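# Flip the long sand core end for end in its mould

## Task

Pick up the long sand core lying in the mould and reverse it end to end, so its rounded nose ends up resting in the semicircular notch and the core is fully seated in its seat. Then release it.

## Robot and tools

Robot: two arms, left_arm and right_arm, each with six revolute joints and a parallel gripper. left_arm stands on the +y side of the table and right_arm on the -y side. The names are not image sides.

Scene frame: the origin sits on the table surface midway between the arms. +x points out over the table, +z points up, +y is toward left_arm. Reported gripper positions are in metres in this frame, and orientations are quaternions in w,x,y,z order. The printed hand position can be a little wrong, more so when an arm is stretched far out. The gripper's own +z axis runs along the fingers, and the fingers close along its y axis. The reported point lies between the finger pads, roughly 1 cm short of the fingertips.

Tool execute_actions, argument actions: a list holding at most one item.
- Empty list {"actions": []}: nothing is commanded; you just get the current state.
- Move: {"rows": [[...]], "steps": N}, N from 1 to 15 (15 if omitted), each step 1/30 s. rows holds 1 to 15 rows; row k is used on step k, and the final row is reused if steps outnumber rows.
- Wait: {"steps": N} with no rows, N up to 300; it returns once that many steps have elapsed since the previous result, counting the time you spent replying.
- Optional pictures (true/false) decides whether camera images come back; by default they do.

Each row is one flat list of 14 numbers covering both arms, even if only one moves: left_arm waist, shoulder, elbow, wrist pitch, wrist yaw, wrist roll, opening, then right_arm in the same seven-number order. The six joint values are absolute target angles in radians, on the same scale as the Joint positions line, not offsets. Stated ranges per arm: waist -2.618 to 3.054, shoulder 0.000 to 3.142, elbow 0.000 to 3.142, wrist pitch -1.571 to 1.571, wrist yaw -1.571 to 1.571, wrist roll -2.094 to 2.094. A true joint end may sit up to 0.036 rad beyond either side of these. A call is rejected entirely (nothing is sent) if any target exceeds a range end by over 0.036 rad and is also farther out than that joint's current angle. Targets past the true end get clipped to it, and you may see "joint sent to its limit", possibly referring to an earlier action still running; its absence does not prove there is room to go further.

The opening number is absolute, from -1 (shut) to +1 (wide open). Between the ends, the fingers are driven to the point where grip_measured would equal your value. To hold something, keep commanding below grip_measured: roughly 0.03 under for a firm hold, less for a gentle one. Each gripper's reading may be off by up to about 1 mm, consistently within a scene. Pad force tops out near 50 to 62 N (lower on some grippers), weaker on parts under about 2 mm thick, with a brief spike at first contact.

Motion limits: each step, the target given to a joint stays within a fixed distance of its measured angle (waist 0.202, shoulder 0.258, elbow 0.238, wrist pitch 0.573, wrist yaw and roll 0.522 rad), and if the targets would carry the gripper over 70 mm from where it is, all of that arm's targets are pulled back proportionally. Big moves therefore need several calls. Between calls the arms keep heading for the last row you sent, until everything is nearly still or a step is HELD; after that only a new action makes them continue or push harder. Fingers still in motion finish moving.

Result lines: the state line lists each gripper's position and quaternion. Joint positions and Joint velocities give, per arm, the six joints (rad, rad/s) followed by finger-pad gap (m, m/s; 0.094 m fully open). grip_measured is the opening on the command scale. "joint command not followed" means a clearance check altered or blocked joint targets on some steps while the rest of the row ran. HELD flags steps where all or part of your row never reached the robot. MOTOR HOT appears from 75 °C; at 90 °C that arm is halted for 10 s (that threshold is then disabled for 5 minutes, after which 90 °C halts it again), and at 100 °C the arm and gripper go limp and fall until cooled. These halts show as OVER-TEMPERATURE FAULT. Holding loads heats motors, even while you are thinking, so avoid lingering with a load.

Tool zoom_image: camera (cam_high, cam_left_wrist or cam_right_wrist) and region [x0, y0, x1, y1] in pixels of that camera's most recent full image, origin top-left, at most 504 by 504. It returns a magnified crop. All three cameras are 504x504; cam_high is pinhole with radial distortion, the wrist cameras are fisheye.

Tool finished_scene: argument scene, the number of the current scene. The core must be seated and released, and remain so. Replying without any tool call ends everything.

Cautions: occasionally a held part gets tugged or a loose one pushed, so check the grip. Do not let anything leave the table. Keep the arms from colliding or pressing on each other. Avoid drops, slips, slamming, hard impacts and heavy pushing; move smoothly and efficiently.

Each tool is called in YAML: its name, and indented under it one key for each argument.

## Session

execute_actions:
  actions: []

Scene clock: 0.00 s of 5200.00 s.
left_arm: end_effector_position=(+0.4126, +0.3542, +0.3665) grip_measured=+1.000 end_effector_quat_wxyz=(+0.228, +0.495, +0.620, +0.564) | right_arm: end_effector_position=(+0.2251, -0.3464, +0.1396) grip_measured=+1.000 end_effector_quat_wxyz=(+0.000, +0.561, +0.828, +0.025)
Joint positions: left_arm=[-0.265  1.247  1.297 -0.465 -0.869  1.536  0.094] | right_arm=[-0.176  1.384  1.183 -1.351 -0.048  0.95   0.094]
Joint velocities: left_arm=[ 0.007 -0.007  0.002 -0.051 -0.051 -0.022  0.   ] | right_arm=[-0.017 -0.007  0.002 -0.007  0.051  0.051  0.   ]

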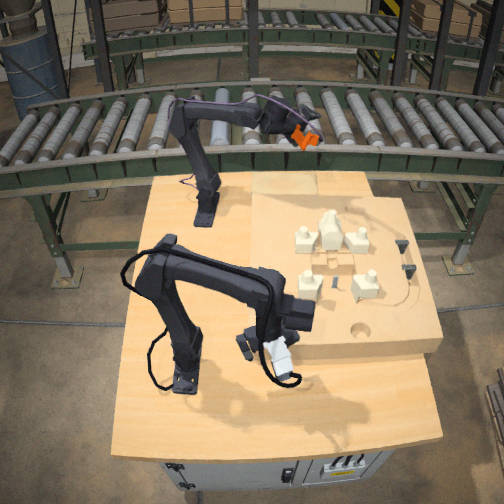

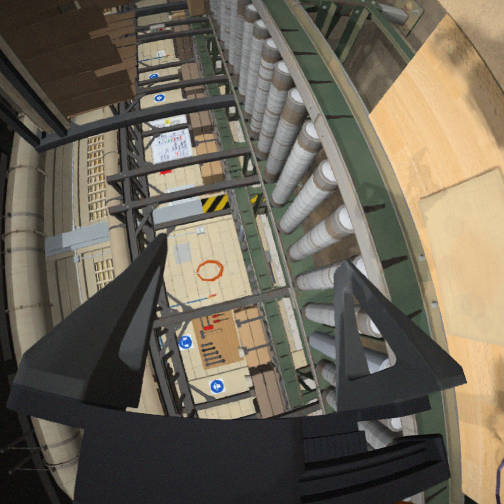

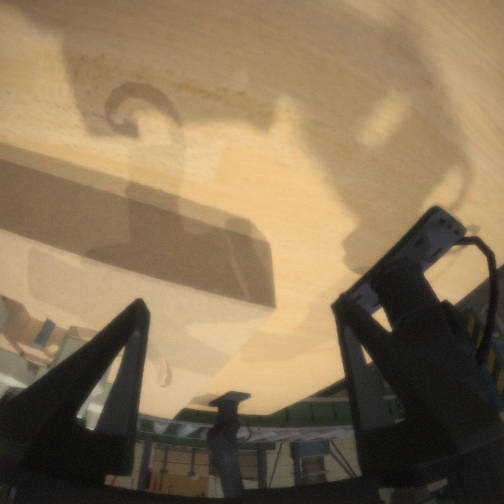

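zoom_image:
  camera: "cam_high"
  region: [270, 190, 430, 350]

Region (270, 190, 430, 350) of cam_high's 504x504 image, scaled by 3.150, with more detail than that image has.

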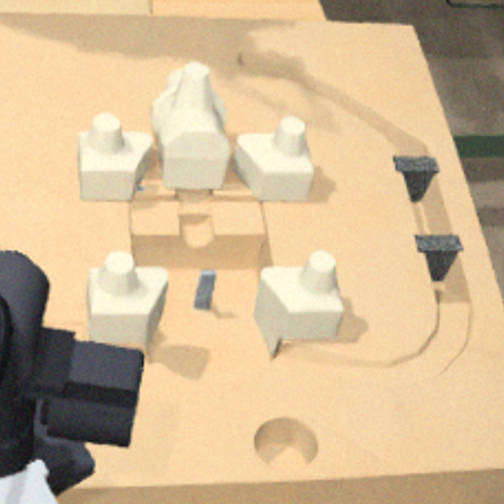

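execute_actions:
  actions:
    - {"rows": [[-0.3,1.777,1.821,-1.55,0,0,1,-0.176,1.384,1.183,-1.351,-0.048,0.95,1]], "steps": 15}
  pictures: false

execute_actions:
  actions:
    - {"steps": 45}

Scene clock: 33.50 s of 5200.00 s.
left_arm: end_effector_position=(+0.3693, +0.2275, +0.1762) grip_measured=+1.000 end_effector_quat_wxyz=(+0.050, +0.376, +0.924, +0.036) | right_arm: end_effector_position=(+0.2252, -0.3461, +0.1396) grip_measured=+1.000 end_effector_quat_wxyz=(-0.000, +0.561, +0.828, +0.026)
Joint positions: left_arm=[-0.295  1.821  1.774 -1.428 -0.076  0.347  0.094] | right_arm=[-0.176  1.384  1.183 -1.351 -0.05   0.95   0.094]
Joint velocities: left_arm=[-0.022 -0.007 -0.007 -0.96   0.447 -2.278  0.   ] | right_arm=[-0.007 -0.002  0.027 -0.022  0.125 -0.066  0.   ]
Steps of this call (steps 1 to 90: nothing new was sent; then 30.00 s passed at rest; steps 91 to 105: all 15 steps of this action). Readings (joint positions):
91: left_arm=[-0.265 1.264 1.324 -0.522 -0.829 1.489] | right_arm=[-0.176 1.384 1.183 -1.351 -0.048 0.950]
92: left_arm=[-0.267 1.303 1.382 -0.602 -0.765 1.424] | right_arm=[-0.176 1.384 1.183 -1.351 -0.048 0.950]
94: left_arm=[-0.276 1.410 1.503 -0.740 -0.628 1.288] | right_arm=[-0.176 1.384 1.183 -1.351 -0.049 0.950]
98: left_arm=[-0.288 1.656 1.724 -1.028 -0.348 0.997] | right_arm=[-0.176 1.384 1.183 -1.351 -0.049 0.950]
105: the state above

Scene clock: 35.00 s of 5200.00 s.
left_arm: end_effector_position=(+0.3413, +0.2264, +0.1855) grip_measured=+1.000 end_effector_quat_wxyz=(+0.013, +0.217, +0.976, -0.000) | right_arm: end_effector_position=(+0.2252, -0.3461, +0.1396) grip_measured=+1.000 end_effector_quat_wxyz=(-0.000, +0.561, +0.828, +0.026)
Joint positions: left_arm=[-0.295  1.799  1.791 -1.537 -0.005  0.009  0.094] | right_arm=[-0.176  1.384  1.183 -1.351 -0.05   0.95   0.094]
Joint velocities: left_arm=[ 0.002  0.017  0.012  0.051  0.037 -0.051  0.   ] | right_arm=[ 0.002 -0.027 -0.017 -0.022  0.037 -0.037  0.   ]
Steps of this call (steps 1 to 45: the robot went on to your last target). Readings (joint positions):
1: left_arm=[-0.295 1.817 1.776 -1.454 -0.062 0.279] | right_arm=[-0.176 1.384 1.183 -1.351 -0.050 0.950]
2: left_arm=[-0.295 1.814 1.780 -1.473 -0.051 0.224] | right_arm=[-0.176 1.384 1.183 -1.351 -0.050 0.950]
4: left_arm=[-0.295 1.806 1.786 -1.499 -0.035 0.146] | right_arm=[-0.176 1.384 1.183 -1.351 -0.050 0.950]
8: left_arm=[-0.295 1.799 1.791 -1.524 -0.018 0.064] | right_arm=[-0.176 1.384 1.183 -1.351 -0.050 0.950]
45: the state above
All arms were judged still, so your last target was given up. Only a new action makes them travel on or press farther. Fingers that are still opening or closing keep moving.

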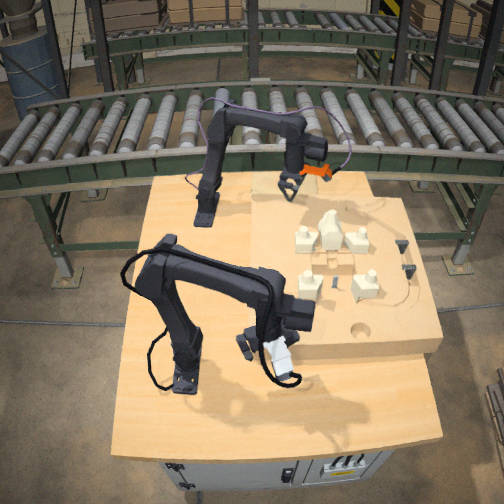

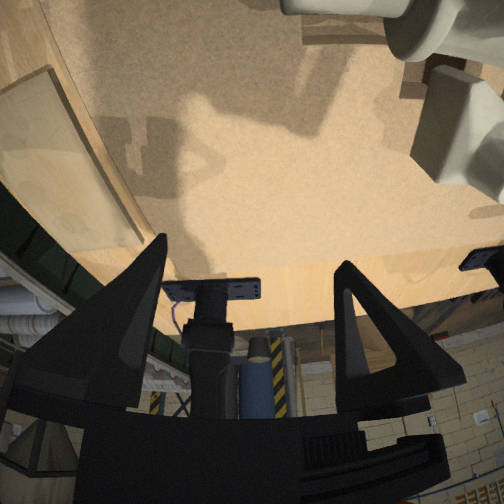

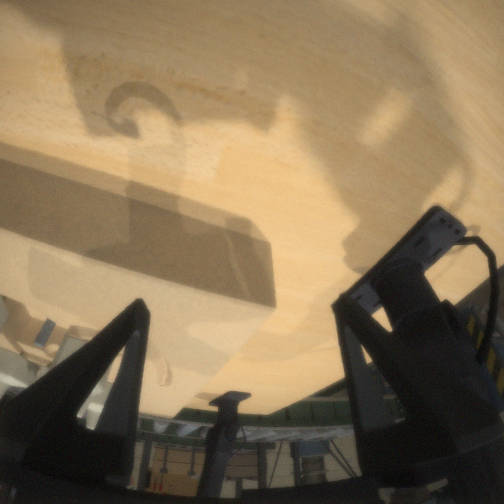

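zoom_image:
  camera: "cam_high"
  region: [180, 150, 380, 290]

zoom_image:
  camera: "cam_high"
  region: [160, 290, 460, 410]

Region (180, 150, 380, 290) of cam_high's 504x504 image, scaled by 2.520, with more detail than that image has; it fills the top 353 rows of this view, and the rest is white.

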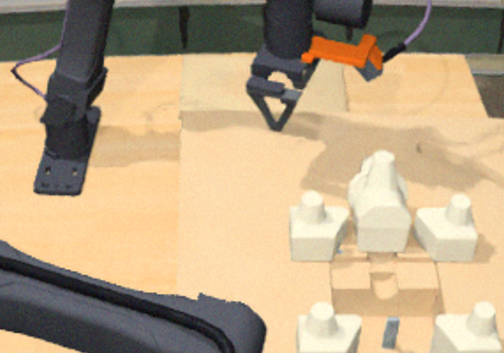

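Region (160, 290, 460, 410) of cam_high's 504x504 image, scaled by 1.680, with more detail than that image has; it fills the top 202 rows of this view, and the rest is white.

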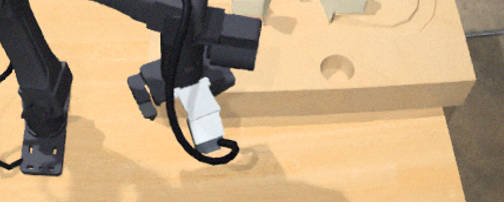

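execute_actions:
  actions:
    - {"rows": [ [-0.305,1.78,1.825,-1.53,0,0,1,-0.176,1.384,1.183,-1.351,-0.048,0.95,1], [-0.312,1.783,1.832,-1.505,0,0,1,-0.176,1.384,1.183,-1.351,-0.048,0.95,1], [-0.322,1.787,1.841,-1.47,0,0,1,-0.176,1.384,1.183,-1.351,-0.048,0.95,1], [-0.334,1.791,1.852,-1.43,0,0,1,-0.176,1.384,1.183,-1.351,-0.048,0.95,1], [-0.346,1.795,1.863,-1.385,0,0,1,-0.176,1.384,1.183,-1.351,-0.048,0.95,1], [-0.36,1.799,1.875,-1.335,0,0,1,-0.176,1.384,1.183,-1.351,-0.048,0.95,1], [-0.374,1.804,1.888,-1.285,0,0,1,-0.176,1.384,1.183,-1.351,-0.048,0.95,1], [-0.386,1.808,1.899,-1.24,0,0,1,-0.176,1.384,1.183,-1.351,-0.048,0.95,1], [-0.398,1.812,1.91,-1.2,0,0,1,-0.176,1.384,1.183,-1.351,-0.048,0.95,1], [-0.408,1.816,1.919,-1.165,0,0,1,-0.176,1.384,1.183,-1.351,-0.048,0.95,1], [-0.415,1.818,1.926,-1.14,0,0,1,-0.176,1.384,1.183,-1.351,-0.048,0.95,1], [-0.42,1.82,1.93,-1.12,0,0,1,-0.176,1.384,1.183,-1.351,-0.048,0.95,1]], "steps": 15}
  pictures: false

execute_actions:
  actions:
    - {"steps": 15}

Scene clock: 94.53 s of 5200.00 s.
left_arm: end_effector_position=(+0.4071, +0.1362, +0.2352) grip_measured=+1.000 end_effector_quat_wxyz=(+0.222, +0.270, +0.935, -0.062) | right_arm: end_effector_position=(+0.2252, -0.3460, +0.1396) grip_measured=+1.000 end_effector_quat_wxyz=(-0.000, +0.561, +0.828, +0.027)
Joint positions: left_arm=[-0.421  1.81   1.902 -1.199 -0.001  0.007  0.094] | right_arm=[-0.176  1.384  1.183 -1.351 -0.05   0.95   0.094]
Joint velocities: left_arm=[-0.032  0.017  0.022  0.505 -0.007  0.022  0.   ] | right_arm=[ 0.007 -0.012  0.002  0.007  0.007  0.007  0.   ]
Steps of this call (steps 1 to 90: nothing new was sent; then 56.03 s passed at rest; steps 91 to 105: all 15 steps of this action). Readings (joint positions):
91: left_arm=[-0.295 1.799 1.791 -1.537 -0.005 0.009] | right_arm=[-0.176 1.384 1.183 -1.351 -0.050 0.950]
92: left_arm=[-0.296 1.799 1.791 -1.536 -0.005 0.009] | right_arm=[-0.176 1.384 1.183 -1.351 -0.050 0.950]
94: left_arm=[-0.303 1.799 1.798 -1.525 -0.005 0.008] | right_arm=[-0.176 1.384 1.183 -1.351 -0.050 0.950]
98: left_arm=[-0.349 1.799 1.841 -1.423 -0.005 0.007] | right_arm=[-0.176 1.384 1.183 -1.351 -0.050 0.950]
105: the state above

Scene clock: 95.03 s of 5200.00 s.
left_arm: end_effector_position=(+0.4176, +0.1293, +0.2385) grip_measured=+1.000 end_effector_quat_wxyz=(+0.243, +0.269, +0.930, -0.068) | right_arm: end_effector_position=(+0.2252, -0.3460, +0.1396) grip_measured=+1.000 end_effector_quat_wxyz=(-0.000, +0.561, +0.828, +0.027)
Joint positions: left_arm=[-0.421  1.817  1.902 -1.145 -0.001  0.007  0.094] | right_arm=[-0.176  1.384  1.183 -1.351 -0.05   0.95   0.094]
Joint velocities: left_arm=[-0.012 -0.017  0.017  0.022  0.037 -0.066  0.   ] | right_arm=[ 0.002  0.002  0.012  0.022 -0.051  0.051  0.   ]
Steps of this call (steps 1 to 15: the robot went on to your last target). Readings (joint positions):
1: left_arm=[-0.421 1.810 1.902 -1.185 -0.001 0.007] | right_arm=[-0.176 1.384 1.183 -1.351 -0.050 0.950]
2: left_arm=[-0.421 1.811 1.902 -1.175 -0.001 0.007] | right_arm=[-0.176 1.384 1.183 -1.351 -0.050 0.950]
4: left_arm=[-0.421 1.813 1.902 -1.163 -0.001 0.007] | right_arm=[-0.176 1.384 1.183 -1.351 -0.050 0.950]
8: left_arm=[-0.421 1.816 1.902 -1.151 -0.001 0.007] | right_arm=[-0.176 1.384 1.183 -1.351 -0.050 0.950]
15: the state above

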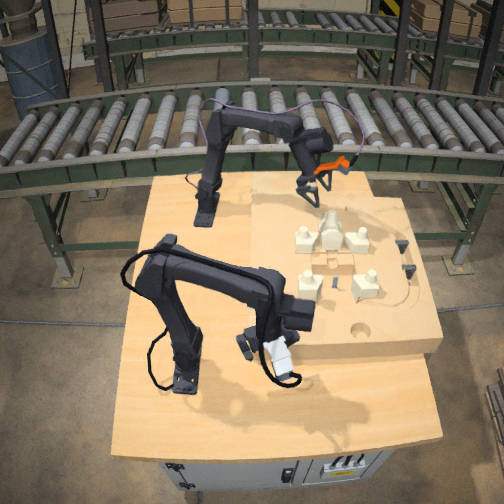

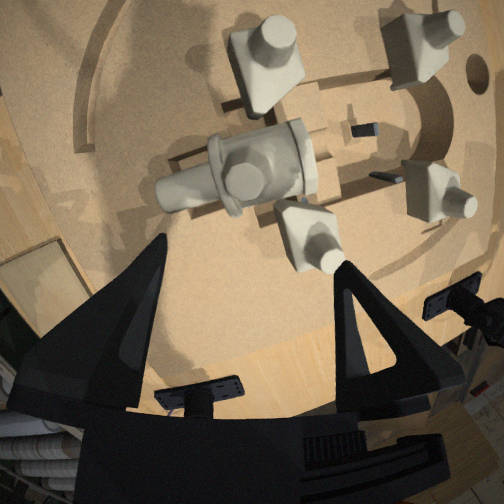

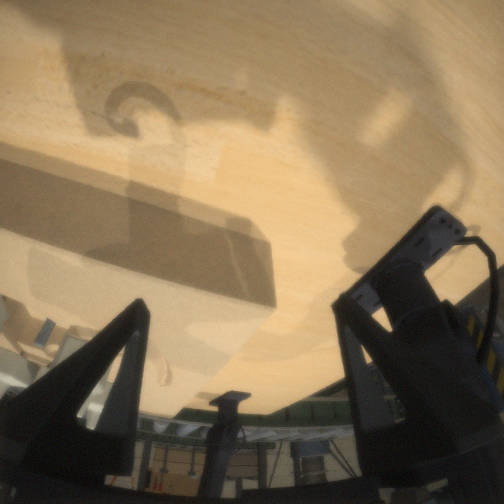

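zoom_image:
  camera: "cam_left_wrist"
  region: [130, 40, 400, 290]

Region (130, 40, 400, 290) of cam_left_wrist's 504x504 image, scaled by 1.867, with more detail than that image has; it fills the top 467 rows of this view, and the rest is white.

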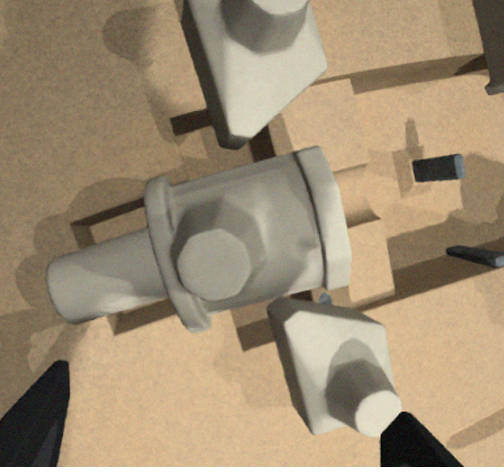

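zoom_image:
  camera: "cam_high"
  region: [285, 170, 385, 280]

Region (285, 170, 385, 280) of cam_high's 504x504 image, scaled by 4.582, with more detail than that image has; it fills the left 458 columns of this view, and the rest is white.

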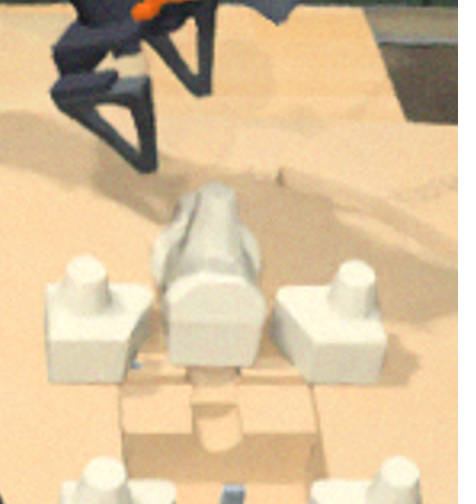

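execute_actions:
  actions:
    - {"rows": [ [-0.419,1.826,1.938,-1.13,0,0,0.9,-0.176,1.384,1.183,-1.351,-0.048,0.95,1], [-0.418,1.836,1.951,-1.14,0,0,0.8,-0.176,1.384,1.183,-1.351,-0.048,0.95,1], [-0.417,1.85,1.969,-1.15,0,0,0.7,-0.176,1.384,1.183,-1.351,-0.048,0.95,1], [-0.416,1.867,1.99,-1.162,0,0,0.6,-0.176,1.384,1.183,-1.351,-0.048,0.95,1], [-0.414,1.885,2.014,-1.175,0,0,0.5,-0.176,1.384,1.183,-1.351,-0.048,0.95,1], [-0.412,1.904,2.038,-1.188,0,0,0.4,-0.176,1.384,1.183,-1.351,-0.048,0.95,1], [-0.41,1.922,2.062,-1.201,0,0,0.3,-0.176,1.384,1.183,-1.351,-0.048,0.95,1], [-0.408,1.94,2.085,-1.214,0,0,0.2,-0.176,1.384,1.183,-1.351,-0.048,0.95,1], [-0.406,1.958,2.108,-1.227,0,0,0.2,-0.176,1.384,1.183,-1.351,-0.048,0.95,1], [-0.405,1.975,2.129,-1.239,0,0,0.2,-0.176,1.384,1.183,-1.351,-0.048,0.95,1], [-0.404,1.989,2.147,-1.249,0,0,0.2,-0.176,1.384,1.183,-1.351,-0.048,0.95,1], [-0.403,1.999,2.16,-1.256,0,0,0.2,-0.176,1.384,1.183,-1.351,-0.048,0.95,1], [-0.4,2.005,2.168,-1.26,0,0,0.2,-0.176,1.384,1.183,-1.351,-0.048,0.95,1]], "steps": 15}
  pictures: false

execute_actions:
  actions:
    - {"steps": 15}

Scene clock: 177.97 s of 5200.00 s.
left_arm: end_effector_position=(+0.4508, +0.1150, +0.2271) grip_measured=+0.202 end_effector_quat_wxyz=(+0.227, +0.264, +0.935, -0.062) | right_arm: end_effector_position=(+0.2252, -0.3460, +0.1396) grip_measured=+1.000 end_effector_quat_wxyz=(-0.000, +0.561, +0.828, +0.027)
Joint positions: left_arm=[-0.41   2.004  2.128 -1.219 -0.001  0.007  0.056] | right_arm=[-0.176  1.384  1.183 -1.351 -0.05   0.95   0.094]
Joint velocities: left_arm=[ 0.051  0.173  0.042 -0.227 -0.11  -0.007 -0.001] | right_arm=[ 0.002  0.007  0.007 -0.022  0.051 -0.022  0.   ]
Steps of this call (steps 1 to 15: the robot went on to your last target; steps 16 to 90: nothing new was sent; then 79.43 s passed at rest; steps 91 to 105: all 15 steps of this action). Readings (joint positions):
91: left_arm=[-0.421 1.817 1.902 -1.144 -0.001 0.007] | right_arm=[-0.176 1.384 1.183 -1.351 -0.050 0.950]
92: left_arm=[-0.421 1.818 1.905 -1.145 -0.001 0.007] | right_arm=[-0.176 1.384 1.183 -1.351 -0.050 0.950]
94: left_arm=[-0.421 1.834 1.928 -1.150 -0.001 0.007] | right_arm=[-0.176 1.384 1.183 -1.351 -0.050 0.950]
98: left_arm=[-0.421 1.898 2.018 -1.170 -0.001 0.007] | right_arm=[-0.176 1.384 1.183 -1.351 -0.050 0.950]
105: the state above

Scene clock: 178.47 s of 5200.00 s.
left_arm: end_effector_position=(+0.4467, +0.1192, +0.2205) grip_measured=+0.202 end_effector_quat_wxyz=(+0.210, +0.264, +0.940, -0.057) | right_arm: end_effector_position=(+0.2252, -0.3460, +0.1396) grip_measured=+1.000 end_effector_quat_wxyz=(-0.000, +0.561, +0.828, +0.027)
Joint positions: left_arm=[-0.407  2.012  2.129 -1.248 -0.001  0.007  0.056] | right_arm=[-0.176  1.384  1.183 -1.351 -0.05   0.95   0.094]
Joint velocities: left_arm=[ 0.022 -0.012 -0.002  0.007  0.007 -0.066 -0.001] | right_arm=[ 0.002  0.002  0.002  0.037 -0.022  0.007  0.   ]
Steps of this call (steps 1 to 15: the robot went on to your last target). Readings (joint positions):
1: left_arm=[-0.408 2.009 2.129 -1.224 -0.001 0.007] | right_arm=[-0.176 1.384 1.183 -1.351 -0.050 0.950]
2: left_arm=[-0.408 2.012 2.129 -1.230 -0.001 0.007] | right_arm=[-0.176 1.384 1.183 -1.351 -0.050 0.950]
4: left_arm=[-0.407 2.012 2.129 -1.239 -0.001 0.007] | right_arm=[-0.176 1.384 1.183 -1.351 -0.050 0.950]
8: left_arm=[-0.407 2.012 2.129 -1.245 -0.001 0.007] | right_arm=[-0.176 1.384 1.183 -1.351 -0.050 0.950]
15: the state above

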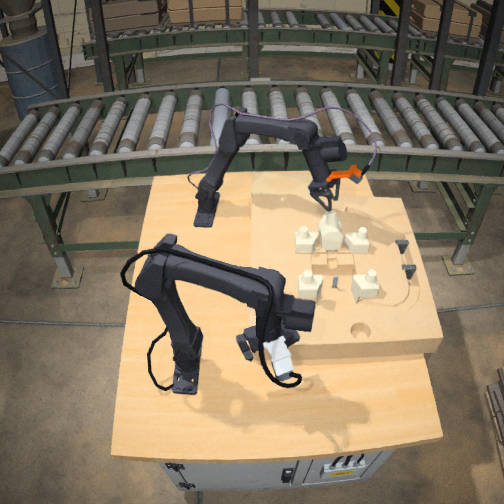

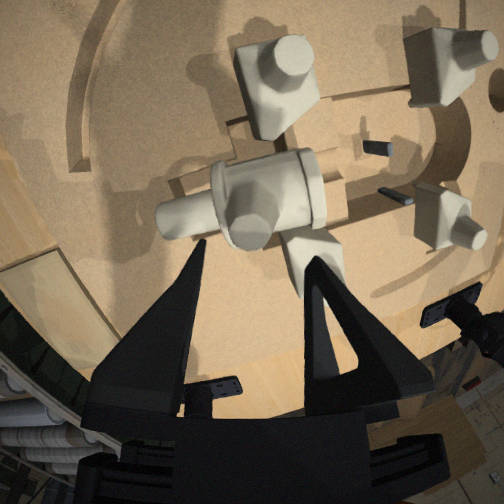

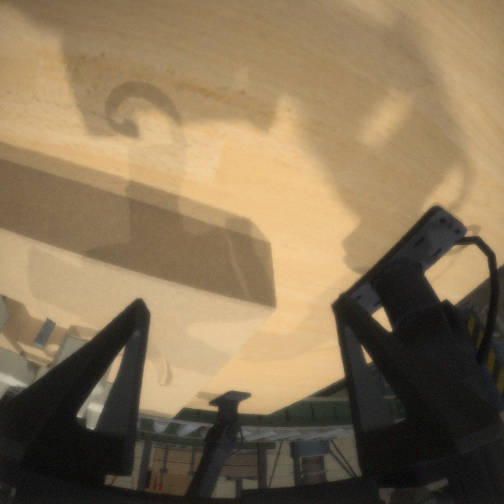

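zoom_image:
  camera: "cam_left_wrist"
  region: [140, 80, 400, 300]

Region (140, 80, 400, 300) of cam_left_wrist's 504x504 image, scaled by 1.938, with more detail than that image has; it fills the top 426 rows of this view, and the rest is white.

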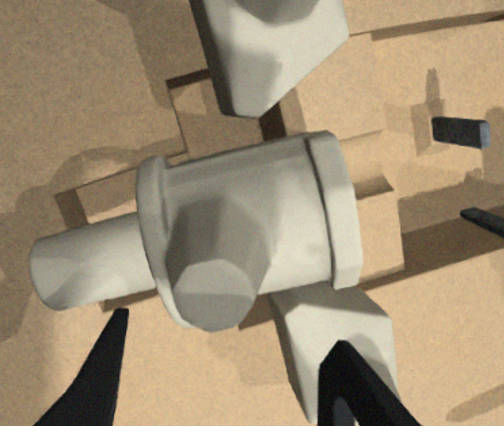

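execute_actions:
  actions:
    - {"rows": [ [-0.403,2.0,2.158,-1.24,0,0,0.2,-0.176,1.384,1.183,-1.351,-0.048,0.95,1], [-0.403,1.995,2.148,-1.222,0,0,0.2,-0.176,1.384,1.183,-1.351,-0.048,0.95,1], [-0.403,1.99,2.136,-1.206,0,0,0.2,-0.176,1.384,1.183,-1.351,-0.048,0.95,1], [-0.403,1.986,2.122,-1.192,0,0,0.2,-0.176,1.384,1.183,-1.351,-0.048,0.95,1], [-0.403,1.982,2.107,-1.178,0,0,0.2,-0.176,1.384,1.183,-1.351,-0.048,0.95,1], [-0.403,1.978,2.092,-1.165,0,0,0.2,-0.176,1.384,1.183,-1.351,-0.048,0.95,1], [-0.403,1.974,2.077,-1.152,0,0,0.2,-0.176,1.384,1.183,-1.351,-0.048,0.95,1], [-0.403,1.971,2.062,-1.139,0,0,0.2,-0.176,1.384,1.183,-1.351,-0.048,0.95,1], [-0.403,1.968,2.047,-1.126,0,0,0.2,-0.176,1.384,1.183,-1.351,-0.048,0.95,1], [-0.403,1.964,2.031,-1.113,0,0,0.2,-0.176,1.384,1.183,-1.351,-0.048,0.95,1], [-0.403,1.961,2.016,-1.1,0,0,0.2,-0.176,1.384,1.183,-1.351,-0.048,0.95,1], [-0.403,1.958,2.001,-1.087,0,0,0.2,-0.176,1.384,1.183,-1.351,-0.048,0.95,1], [-0.403,1.955,1.986,-1.074,0,0,0.2,-0.176,1.384,1.183,-1.351,-0.048,0.95,1], [-0.403,1.952,1.97,-1.061,0,0,0.2,-0.176,1.384,1.183,-1.351,-0.048,0.95,1], [-0.403,1.949,1.955,-1.048,0,0,0.2,-0.176,1.384,1.183,-1.351,-0.048,0.95,1]], "steps": 15}
  pictures: false

execute_actions:
  actions:
    - {"rows": [ [-0.403,1.947,1.94,-1.035,0,0,0.2,-0.176,1.384,1.183,-1.351,-0.048,0.95,1], [-0.403,1.945,1.925,-1.022,0,0,0.2,-0.176,1.384,1.183,-1.351,-0.048,0.95,1], [-0.403,1.943,1.91,-1.009,0,0,0.2,-0.176,1.384,1.183,-1.351,-0.048,0.95,1], [-0.403,1.941,1.895,-0.997,0,0,0.2,-0.176,1.384,1.183,-1.351,-0.048,0.95,1], [-0.403,1.939,1.881,-0.986,0,0,0.2,-0.176,1.384,1.183,-1.351,-0.048,0.95,1], [-0.403,1.937,1.868,-0.977,0,0,0.2,-0.176,1.384,1.183,-1.351,-0.048,0.95,1], [-0.403,1.935,1.856,-0.97,0,0,0.2,-0.176,1.384,1.183,-1.351,-0.048,0.95,1], [-0.403,1.934,1.845,-0.964,0,0,0.2,-0.176,1.384,1.183,-1.351,-0.048,0.95,1], [-0.403,1.933,1.836,-0.96,0,0,0.2,-0.176,1.384,1.183,-1.351,-0.048,0.95,1], [-0.403,1.932,1.828,-0.958,0,0,0.2,-0.176,1.384,1.183,-1.351,-0.048,0.95,1], [-0.403,1.931,1.822,-0.957,0,0,0.2,-0.176,1.384,1.183,-1.351,-0.048,0.95,1], [-0.403,1.93,1.818,-0.957,0,0,0.2,-0.176,1.384,1.183,-1.351,-0.048,0.95,1]], "steps": 15}
  pictures: false

execute_actions:
  actions:
    - {"steps": 8}

Scene clock: 240.70 s of 5200.00 s.
left_arm: end_effector_position=(+0.4510, +0.1166, +0.1998) grip_measured=+0.202 end_effector_quat_wxyz=(+0.219, +0.264, +0.938, -0.059) | right_arm: end_effector_position=(+0.2252, -0.3460, +0.1396) grip_measured=+1.000 end_effector_quat_wxyz=(-0.000, +0.561, +0.828, +0.027)
Joint positions: left_arm=[-0.407  1.983  1.992 -1.123 -0.001  0.007  0.056] | right_arm=[-0.176  1.384  1.183 -1.351 -0.05   0.95   0.094]
Joint velocities: left_arm=[-0.002 -0.046 -0.476  0.344  0.022 -0.037  0.001] | right_arm=[ 0.007 -0.007  0.017  0.066  0.022 -0.037  0.   ]
Steps of this call (steps 1 to 15: the robot went on to your last target; steps 16 to 90: nothing new was sent; then 58.73 s passed at rest; steps 91 to 105: all 15 steps of this action). Readings (joint positions):
91: left_arm=[-0.407 2.012 2.129 -1.249 -0.001 0.007] | right_arm=[-0.176 1.384 1.183 -1.351 -0.050 0.950]
92: left_arm=[-0.407 2.012 2.129 -1.249 -0.001 0.007] | right_arm=[-0.176 1.384 1.183 -1.351 -0.050 0.950]
94: left_arm=[-0.407 2.012 2.129 -1.243 -0.001 0.007] | right_arm=[-0.176 1.384 1.183 -1.351 -0.050 0.950]
98: left_arm=[-0.407 2.003 2.100 -1.203 -0.001 0.007] | right_arm=[-0.176 1.384 1.183 -1.351 -0.050 0.950]
105: the state above

Scene clock: 241.20 s of 5200.00 s.
left_arm: end_effector_position=(+0.4489, +0.1179, +0.1625) grip_measured=+0.202 end_effector_quat_wxyz=(+0.209, +0.264, +0.940, -0.057) | right_arm: end_effector_position=(+0.2252, -0.3460, +0.1396) grip_measured=+1.000 end_effector_quat_wxyz=(-0.000, +0.561, +0.828, +0.027)
Joint positions: left_arm=[-0.407  1.965  1.826 -0.996 -0.001  0.007  0.056] | right_arm=[-0.176  1.384  1.183 -1.351 -0.05   0.95   0.094]
Joint velocities: left_arm=[-0.012 -0.002 -0.027  0.095  0.037 -0.051 -0.001] | right_arm=[-0.022  0.002 -0.007 -0.007 -0.007 -0.007  0.   ]
Steps of this call (steps 1 to 15: all 15 steps of this action). Readings (joint positions):
1: left_arm=[-0.407 1.982 1.977 -1.111 -0.001 0.007] | right_arm=[-0.176 1.384 1.183 -1.351 -0.050 0.950]
2: left_arm=[-0.407 1.980 1.961 -1.099 -0.001 0.007] | right_arm=[-0.176 1.384 1.183 -1.351 -0.050 0.950]
4: left_arm=[-0.407 1.976 1.931 -1.074 -0.001 0.007] | right_arm=[-0.176 1.384 1.183 -1.351 -0.050 0.950]
8: left_arm=[-0.407 1.970 1.875 -1.030 -0.001 0.007] | right_arm=[-0.176 1.384 1.183 -1.351 -0.050 0.950]
15: the state above

Scene clock: 241.47 s of 5200.00 s.
left_arm: end_effector_position=(+0.4512, +0.1165, +0.1637) grip_measured=+0.202 end_effector_quat_wxyz=(+0.214, +0.264, +0.939, -0.058) | right_arm: end_effector_position=(+0.2252, -0.3460, +0.1396) grip_measured=+1.000 end_effector_quat_wxyz=(-0.000, +0.561, +0.828, +0.027)
Joint positions: left_arm=[-0.407  1.965  1.826 -0.983 -0.001  0.007  0.056] | right_arm=[-0.176  1.384  1.183 -1.351 -0.05   0.95   0.094]
Joint velocities: left_arm=[-0.007  0.007  0.007  0.022 -0.037  0.066 -0.001] | right_arm=[ 0.002 -0.012 -0.007 -0.081 -0.037 -0.007  0.   ]
Steps of this call (steps 1 to 8: the robot went on to your last target). Readings (joint positions):
1: left_arm=[-0.407 1.965 1.826 -0.994 -0.001 0.007] | right_arm=[-0.176 1.384 1.183 -1.351 -0.050 0.950]
2: left_arm=[-0.407 1.965 1.826 -0.992 -0.001 0.007] | right_arm=[-0.176 1.384 1.183 -1.351 -0.050 0.950]
4: left_arm=[-0.407 1.965 1.826 -0.988 -0.001 0.007] | right_arm=[-0.176 1.384 1.183 -1.351 -0.050 0.950]
8: the state above

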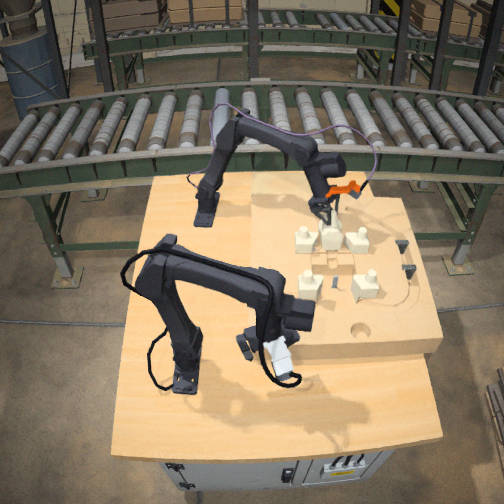

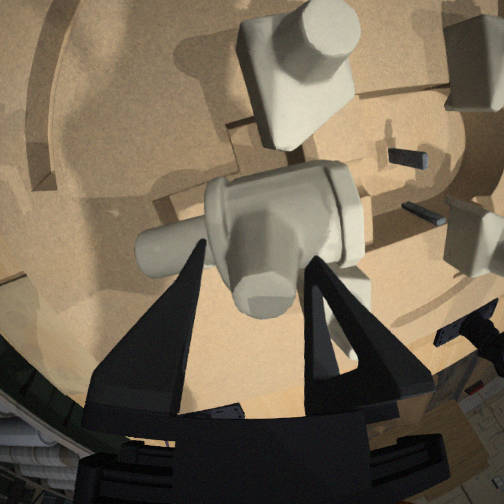

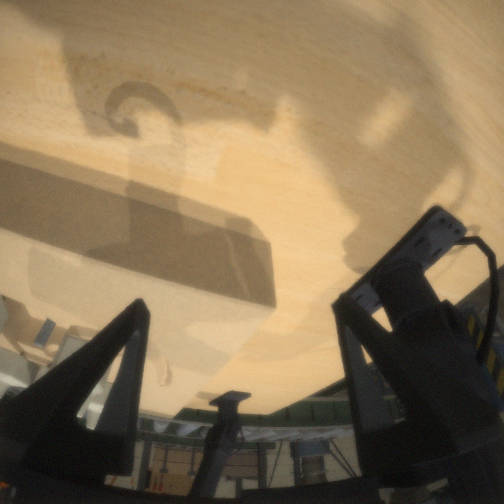

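execute_actions:
  actions:
    - {"rows": [ [-0.403,1.93,1.818,-0.98,0,0,0.15,-0.176,1.384,1.183,-1.351,-0.048,0.95,1], [-0.403,1.93,1.818,-1.0,0,0,0.1,-0.176,1.384,1.183,-1.351,-0.048,0.95,1], [-0.403,1.93,1.818,-1.017,0,0,0.04,-0.176,1.384,1.183,-1.351,-0.048,0.95,1], [-0.403,1.93,1.818,-1.017,0,0,-0.02,-0.176,1.384,1.183,-1.351,-0.048,0.95,1], [-0.403,1.93,1.818,-1.017,0,0,-0.08,-0.176,1.384,1.183,-1.351,-0.048,0.95,1], [-0.403,1.93,1.818,-1.017,0,0,-0.14,-0.176,1.384,1.183,-1.351,-0.048,0.95,1], [-0.403,1.93,1.818,-1.017,0,0,-0.19,-0.176,1.384,1.183,-1.351,-0.048,0.95,1], [-0.403,1.93,1.818,-1.017,0,0,-0.23,-0.176,1.384,1.183,-1.351,-0.048,0.95,1], [-0.403,1.93,1.818,-1.017,0,0,-0.26,-0.176,1.384,1.183,-1.351,-0.048,0.95,1], [-0.403,1.93,1.818,-1.017,0,0,-0.29,-0.176,1.384,1.183,-1.351,-0.048,0.95,1], [-0.403,1.93,1.818,-1.017,0,0,-0.32,-0.176,1.384,1.183,-1.351,-0.048,0.95,1], [-0.403,1.93,1.818,-1.017,0,0,-0.35,-0.176,1.384,1.183,-1.351,-0.048,0.95,1], [-0.403,1.93,1.818,-1.017,0,0,-0.38,-0.176,1.384,1.183,-1.351,-0.048,0.95,1], [-0.403,1.93,1.818,-1.017,0,0,-0.41,-0.176,1.384,1.183,-1.351,-0.048,0.95,1], [-0.403,1.93,1.818,-1.017,0,0,-0.44,-0.176,1.384,1.183,-1.351,-0.048,0.95,1]], "steps": 15}
  pictures: false

execute_actions:
  actions:
    - {"steps": 6}

Scene clock: 254.60 s of 5200.00 s.
left_arm: end_effector_position=(+0.4478, +0.1169, +0.1658) grip_measured=-0.235 end_effector_quat_wxyz=(+0.211, +0.266, +0.939, -0.060) | right_arm: end_effector_position=(+0.2252, -0.3460, +0.1396) grip_measured=+1.000 end_effector_quat_wxyz=(-0.000, +0.561, +0.828, +0.027)
Joint positions: left_arm=[-0.408  1.958  1.826 -0.996  0.005  0.009  0.036] | right_arm=[-0.176  1.384  1.183 -1.351 -0.05   0.95   0.094]
Joint velocities: left_arm=[-0.017 -0.022  0.007  0.037  0.007 -0.081 -0.   ] | right_arm=[ 0.002 -0.002  0.007 -0.125 -0.022  0.022  0.   ]
Steps of this call (steps 1 to 30: the robot went on to your last target; steps 31 to 90: nothing new was sent; then 9.63 s passed at rest; steps 91 to 105: all 15 steps of this action). Readings (joint positions):
91: left_arm=[-0.407 1.965 1.826 -0.981 -0.001 0.007] | right_arm=[-0.176 1.384 1.183 -1.351 -0.050 0.950]
92: left_arm=[-0.407 1.965 1.826 -0.982 -0.001 0.007] | right_arm=[-0.176 1.384 1.183 -1.351 -0.050 0.950]
94: left_arm=[-0.407 1.965 1.826 -0.988 -0.001 0.007] | right_arm=[-0.176 1.384 1.183 -1.351 -0.050 0.950]
98: left_arm=[-0.408 1.958 1.826 -0.994 0.005 0.009] | right_arm=[-0.176 1.384 1.183 -1.351 -0.050 0.950]
105: the state above

Scene clock: 254.80 s of 5200.00 s.
left_arm: end_effector_position=(+0.4478, +0.1169, +0.1658) grip_measured=-0.235 end_effector_quat_wxyz=(+0.211, +0.266, +0.939, -0.060) | right_arm: end_effector_position=(+0.2252, -0.3460, +0.1396) grip_measured=+1.000 end_effector_quat_wxyz=(-0.000, +0.561, +0.828, +0.027)
Joint positions: left_arm=[-0.408  1.958  1.826 -0.996  0.005  0.009  0.036] | right_arm=[-0.176  1.384  1.183 -1.351 -0.05   0.95   0.094]
Joint velocities: left_arm=[-0.002  0.007 -0.002 -0.022  0.037 -0.066 -0.   ] | right_arm=[-0.007 -0.002 -0.012 -0.066 -0.007 -0.037  0.   ]
Steps of this call (steps 1 to 6: the robot went on to your last target). Readings (joint positions):
1: left_arm=[-0.408 1.958 1.826 -0.996 0.005 0.009] | right_arm=[-0.176 1.384 1.183 -1.351 -0.050 0.950]
2: left_arm=[-0.408 1.958 1.826 -0.996 0.005 0.009] | right_arm=[-0.176 1.384 1.183 -1.351 -0.050 0.950]
4: left_arm=[-0.408 1.958 1.826 -0.996 0.005 0.009] | right_arm=[-0.176 1.384 1.183 -1.351 -0.050 0.950]
6: the state above

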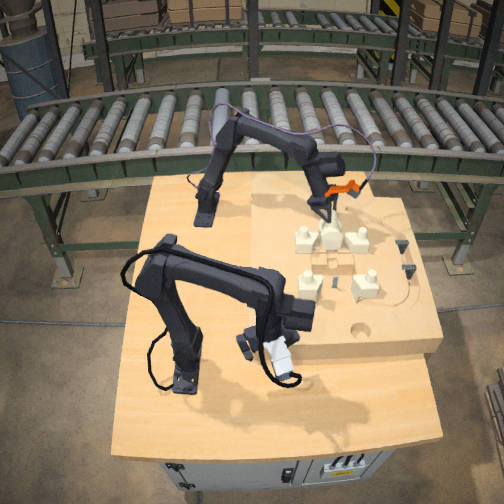

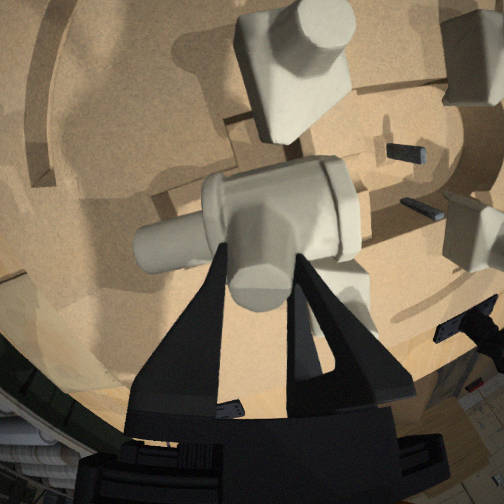

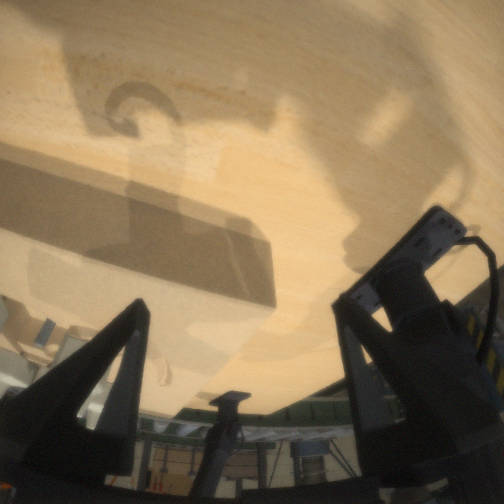

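execute_actions:
  actions:
    - {"rows": [[-0.403,1.93,1.818,-1.017,0,0,-0.27,-0.176,1.384,1.183,-1.351,-0.048,0.95,1]], "steps": 2}
  pictures: false

zoom_image:
  camera: "cam_left_wrist"
  region: [180, 150, 380, 350]

zoom_image:
  camera: "cam_high"
  region: [290, 170, 380, 270]

Scene clock: 259.83 s of 5200.00 s.
left_arm: end_effector_position=(+0.4478, +0.1169, +0.1658) grip_measured=-0.235 end_effector_quat_wxyz=(+0.211, +0.266, +0.939, -0.060) | right_arm: end_effector_position=(+0.2252, -0.3460, +0.1396) grip_measured=+1.000 end_effector_quat_wxyz=(-0.000, +0.561, +0.828, +0.027)
Joint positions: left_arm=[-0.408  1.958  1.826 -0.996  0.005  0.009  0.036] | right_arm=[-0.176  1.384  1.183 -1.351 -0.05   0.95   0.094]
Joint velocities: left_arm=[-0.002 -0.007 -0.002 -0.11   0.037 -0.022 -0.001] | right_arm=[-0.017  0.007 -0.007 -0.066 -0.007 -0.066  0.   ]
Steps of this call (steps 1 to 15: the robot went on to your last target; steps 16 to 90: nothing new was sent; then 1.97 s passed at rest; steps 91 to 92: all 2 steps of this action). Readings (joint positions):
91: left_arm=[-0.408 1.958 1.826 -0.996 0.005 0.009] | right_arm=[-0.176 1.384 1.183 -1.351 -0.050 0.950]
92: the state above

Region (180, 150, 380, 350) of cam_left_wrist's 504x504 image, scaled by 2.520, with more detail than that image has.

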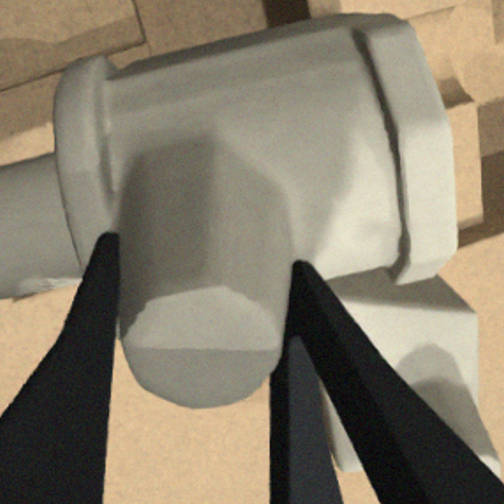

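Region (290, 170, 380, 270) of cam_high's 504x504 image, scaled by 5.040, with more detail than that image has; it fills the left 454 columns of this view, and the rest is white.

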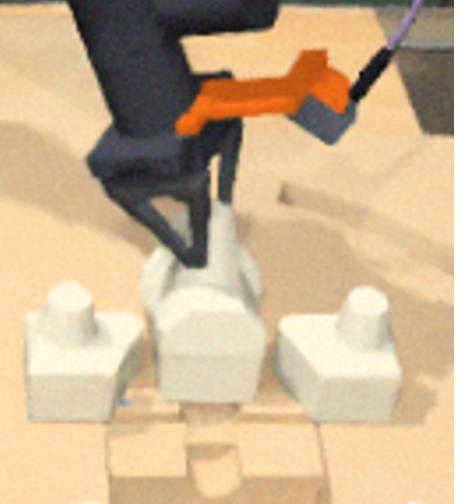

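execute_actions:
  actions:
    - {"rows": [ [-0.403,1.937,1.835,-1.017,0,0,-0.27,-0.176,1.384,1.183,-1.351,-0.048,0.95,1], [-0.403,1.944,1.852,-1.02,0,0,-0.27,-0.176,1.384,1.183,-1.351,-0.048,0.95,1], [-0.403,1.949,1.867,-1.03,0,0,-0.27,-0.176,1.384,1.183,-1.351,-0.048,0.95,1], [-0.403,1.951,1.879,-1.042,0,0,-0.27,-0.176,1.384,1.183,-1.351,-0.048,0.95,1], [-0.403,1.953,1.892,-1.054,0,0,-0.27,-0.176,1.384,1.183,-1.351,-0.048,0.95,1], [-0.403,1.955,1.906,-1.066,0,0,-0.27,-0.176,1.384,1.183,-1.351,-0.048,0.95,1], [-0.403,1.957,1.92,-1.078,0,0,-0.27,-0.176,1.384,1.183,-1.351,-0.048,0.95,1], [-0.403,1.959,1.934,-1.09,0,0,-0.27,-0.176,1.384,1.183,-1.351,-0.048,0.95,1], [-0.403,1.961,1.948,-1.102,0,0,-0.27,-0.176,1.384,1.183,-1.351,-0.048,0.95,1], [-0.403,1.963,1.962,-1.114,0,0,-0.27,-0.176,1.384,1.183,-1.351,-0.048,0.95,1], [-0.403,1.965,1.976,-1.126,0,0,-0.27,-0.176,1.384,1.183,-1.351,-0.048,0.95,1], [-0.403,1.967,1.99,-1.138,0,0,-0.27,-0.176,1.384,1.183,-1.351,-0.048,0.95,1], [-0.403,1.969,2.004,-1.15,0,0,-0.27,-0.176,1.384,1.183,-1.351,-0.048,0.95,1], [-0.403,1.972,2.018,-1.161,0,0,-0.27,-0.176,1.384,1.183,-1.351,-0.048,0.95,1], [-0.403,1.975,2.032,-1.172,0,0,-0.27,-0.176,1.384,1.183,-1.351,-0.048,0.95,1]], "steps": 15}
  pictures: false

execute_actions:
  actions:
    - {"rows": [ [-0.403,1.978,2.047,-1.183,0,0,-0.27,-0.176,1.384,1.183,-1.351,-0.048,0.95,1], [-0.403,1.981,2.062,-1.194,0,0,-0.27,-0.176,1.384,1.183,-1.351,-0.048,0.95,1], [-0.403,1.984,2.077,-1.205,0,0,-0.27,-0.176,1.384,1.183,-1.351,-0.048,0.95,1], [-0.403,1.987,2.092,-1.216,0,0,-0.27,-0.176,1.384,1.183,-1.351,-0.048,0.95,1], [-0.403,1.99,2.107,-1.227,0,0,-0.27,-0.176,1.384,1.183,-1.351,-0.048,0.95,1], [-0.403,1.994,2.122,-1.238,0,0,-0.27,-0.176,1.384,1.183,-1.351,-0.048,0.95,1], [-0.403,1.998,2.137,-1.249,0,0,-0.27,-0.176,1.384,1.183,-1.351,-0.048,0.95,1], [-0.403,2.002,2.152,-1.259,0,0,-0.27,-0.176,1.384,1.183,-1.351,-0.048,0.95,1], [-0.403,2.006,2.167,-1.268,0,0,-0.27,-0.176,1.384,1.183,-1.351,-0.048,0.95,1], [-0.403,2.009,2.182,-1.276,0,0,-0.27,-0.176,1.384,1.183,-1.351,-0.048,0.95,1], [-0.403,2.012,2.196,-1.283,0,0,-0.27,-0.176,1.384,1.183,-1.351,-0.048,0.95,1], [-0.403,2.015,2.209,-1.288,0,0,-0.27,-0.176,1.384,1.183,-1.351,-0.048,0.95,1], [-0.403,2.018,2.22,-1.292,0,0,-0.27,-0.176,1.384,1.183,-1.351,-0.048,0.95,1], [-0.403,2.02,2.229,-1.295,0,0,-0.27,-0.176,1.384,1.183,-1.351,-0.048,0.95,1], [-0.403,2.022,2.235,-1.297,0,0,-0.27,-0.176,1.384,1.183,-1.351,-0.048,0.95,1]], "steps": 15}
  pictures: false

execute_actions:
  actions:
    - {"steps": 8}

Scene clock: 280.23 s of 5200.00 s.
left_arm: end_effector_position=(+0.4457, +0.1195, +0.1703) grip_measured=-0.235 end_effector_quat_wxyz=(+0.183, +0.266, +0.945, -0.049) | right_arm: end_effector_position=(+0.2252, -0.3460, +0.1396) grip_measured=+1.000 end_effector_quat_wxyz=(-0.000, +0.561, +0.828, +0.027)
Joint positions: left_arm=[-0.408  2.013  1.947 -1.124 -0.002  0.007  0.036] | right_arm=[-0.176  1.384  1.183 -1.351 -0.05   0.95   0.094]
Joint velocities: left_arm=[-0.002  0.139  0.383 -0.476 -0.022 -0.037 -0.001] | right_arm=[-0.017 -0.022  0.012 -0.051 -0.007 -0.037  0.   ]
Steps of this call (steps 1 to 15: the robot went on to your last target; steps 16 to 90: nothing new was sent; then 16.90 s passed at rest; steps 91 to 105: all 15 steps of this action). Readings (joint positions):
91: left_arm=[-0.408 1.958 1.826 -0.996 0.005 0.009] | right_arm=[-0.176 1.384 1.183 -1.351 -0.050 0.950]
92: left_arm=[-0.408 1.958 1.826 -0.996 0.005 0.009] | right_arm=[-0.176 1.384 1.183 -1.351 -0.050 0.950]
94: left_arm=[-0.408 1.958 1.829 -0.999 0.005 0.009] | right_arm=[-0.176 1.384 1.183 -1.351 -0.050 0.950]
98: left_arm=[-0.408 1.975 1.864 -1.039 0.005 0.008] | right_arm=[-0.176 1.384 1.183 -1.351 -0.050 0.950]
105: the state above

Scene clock: 280.73 s of 5200.00 s.
left_arm: end_effector_position=(+0.4425, +0.1233, +0.2079) grip_measured=-0.235 end_effector_quat_wxyz=(+0.180, +0.266, +0.946, -0.044) | right_arm: end_effector_position=(+0.2252, -0.3460, +0.1396) grip_measured=+1.000 end_effector_quat_wxyz=(-0.000, +0.561, +0.828, +0.027)
Joint positions: left_arm=[-0.408  2.051  2.161 -1.31  -0.01   0.007  0.036] | right_arm=[-0.176  1.384  1.183 -1.351 -0.05   0.95   0.094]
Joint velocities: left_arm=[-0.012  0.027  0.281 -0.198  0.051 -0.051  0.   ] | right_arm=[ 0.007 -0.007 -0.012 -0.051 -0.081  0.007  0.   ]
Steps of this call (steps 1 to 15: all 15 steps of this action). Readings (joint positions):
1: left_arm=[-0.408 2.017 1.960 -1.136 -0.003 0.007] | right_arm=[-0.176 1.384 1.183 -1.351 -0.050 0.950]
2: left_arm=[-0.408 2.021 1.974 -1.148 -0.005 0.007] | right_arm=[-0.176 1.384 1.183 -1.351 -0.050 0.950]
4: left_arm=[-0.408 2.028 2.003 -1.172 -0.008 0.007] | right_arm=[-0.176 1.384 1.183 -1.351 -0.050 0.950]
8: left_arm=[-0.408 2.033 2.063 -1.241 -0.010 0.007] | right_arm=[-0.176 1.384 1.183 -1.351 -0.050 0.950]
15: the state above

Scene clock: 281.00 s of 5200.00 s.
left_arm: end_effector_position=(+0.4409, +0.1241, +0.2113) grip_measured=-0.235 end_effector_quat_wxyz=(+0.178, +0.265, +0.947, -0.044) | right_arm: end_effector_position=(+0.2252, -0.3460, +0.1396) grip_measured=+1.000 end_effector_quat_wxyz=(-0.000, +0.561, +0.828, +0.027)
Joint positions: left_arm=[-0.408  2.052  2.178 -1.327 -0.01   0.006  0.036] | right_arm=[-0.176  1.384  1.183 -1.351 -0.05   0.95   0.094]
Joint velocities: left_arm=[-0.007 -0.012 -0.017 -0.022 -0.007  0.081 -0.001] | right_arm=[-0.027 -0.007  0.017 -0.007 -0.022  0.037  0.   ]
Steps of this call (steps 1 to 8: the robot went on to your last target). Readings (joint positions):
1: left_arm=[-0.408 2.052 2.169 -1.315 -0.010 0.007] | right_arm=[-0.176 1.384 1.183 -1.351 -0.050 0.950]
2: left_arm=[-0.408 2.052 2.173 -1.319 -0.010 0.007] | right_arm=[-0.176 1.384 1.183 -1.351 -0.050 0.950]
4: left_arm=[-0.408 2.052 2.177 -1.324 -0.010 0.007] | right_arm=[-0.176 1.384 1.183 -1.351 -0.050 0.950]
8: the state above

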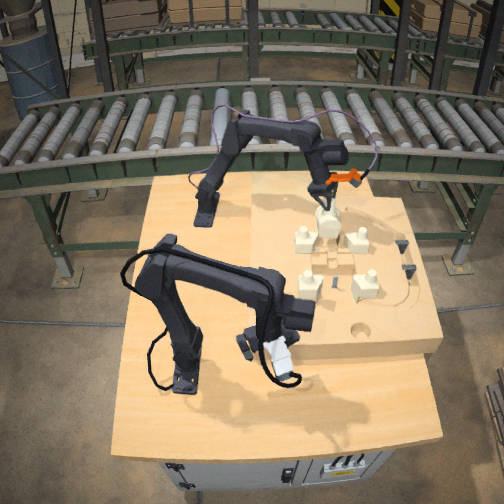

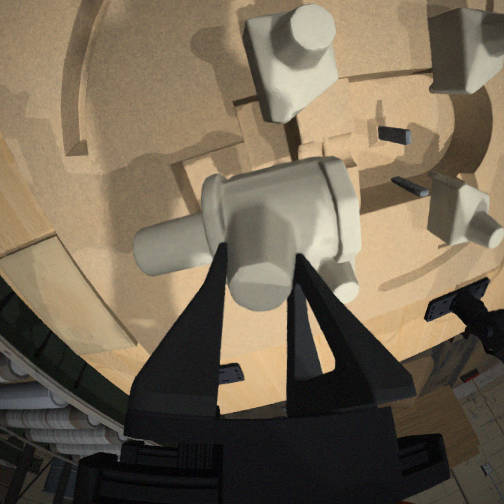

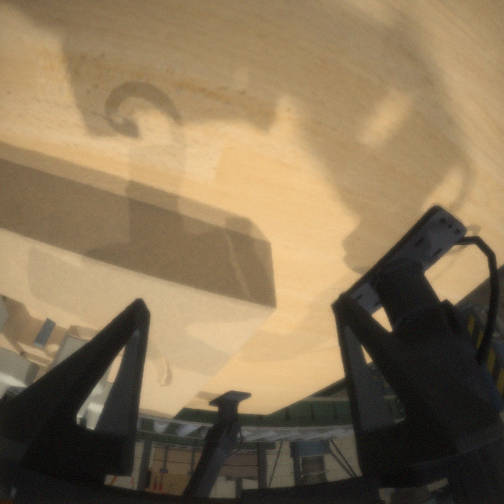

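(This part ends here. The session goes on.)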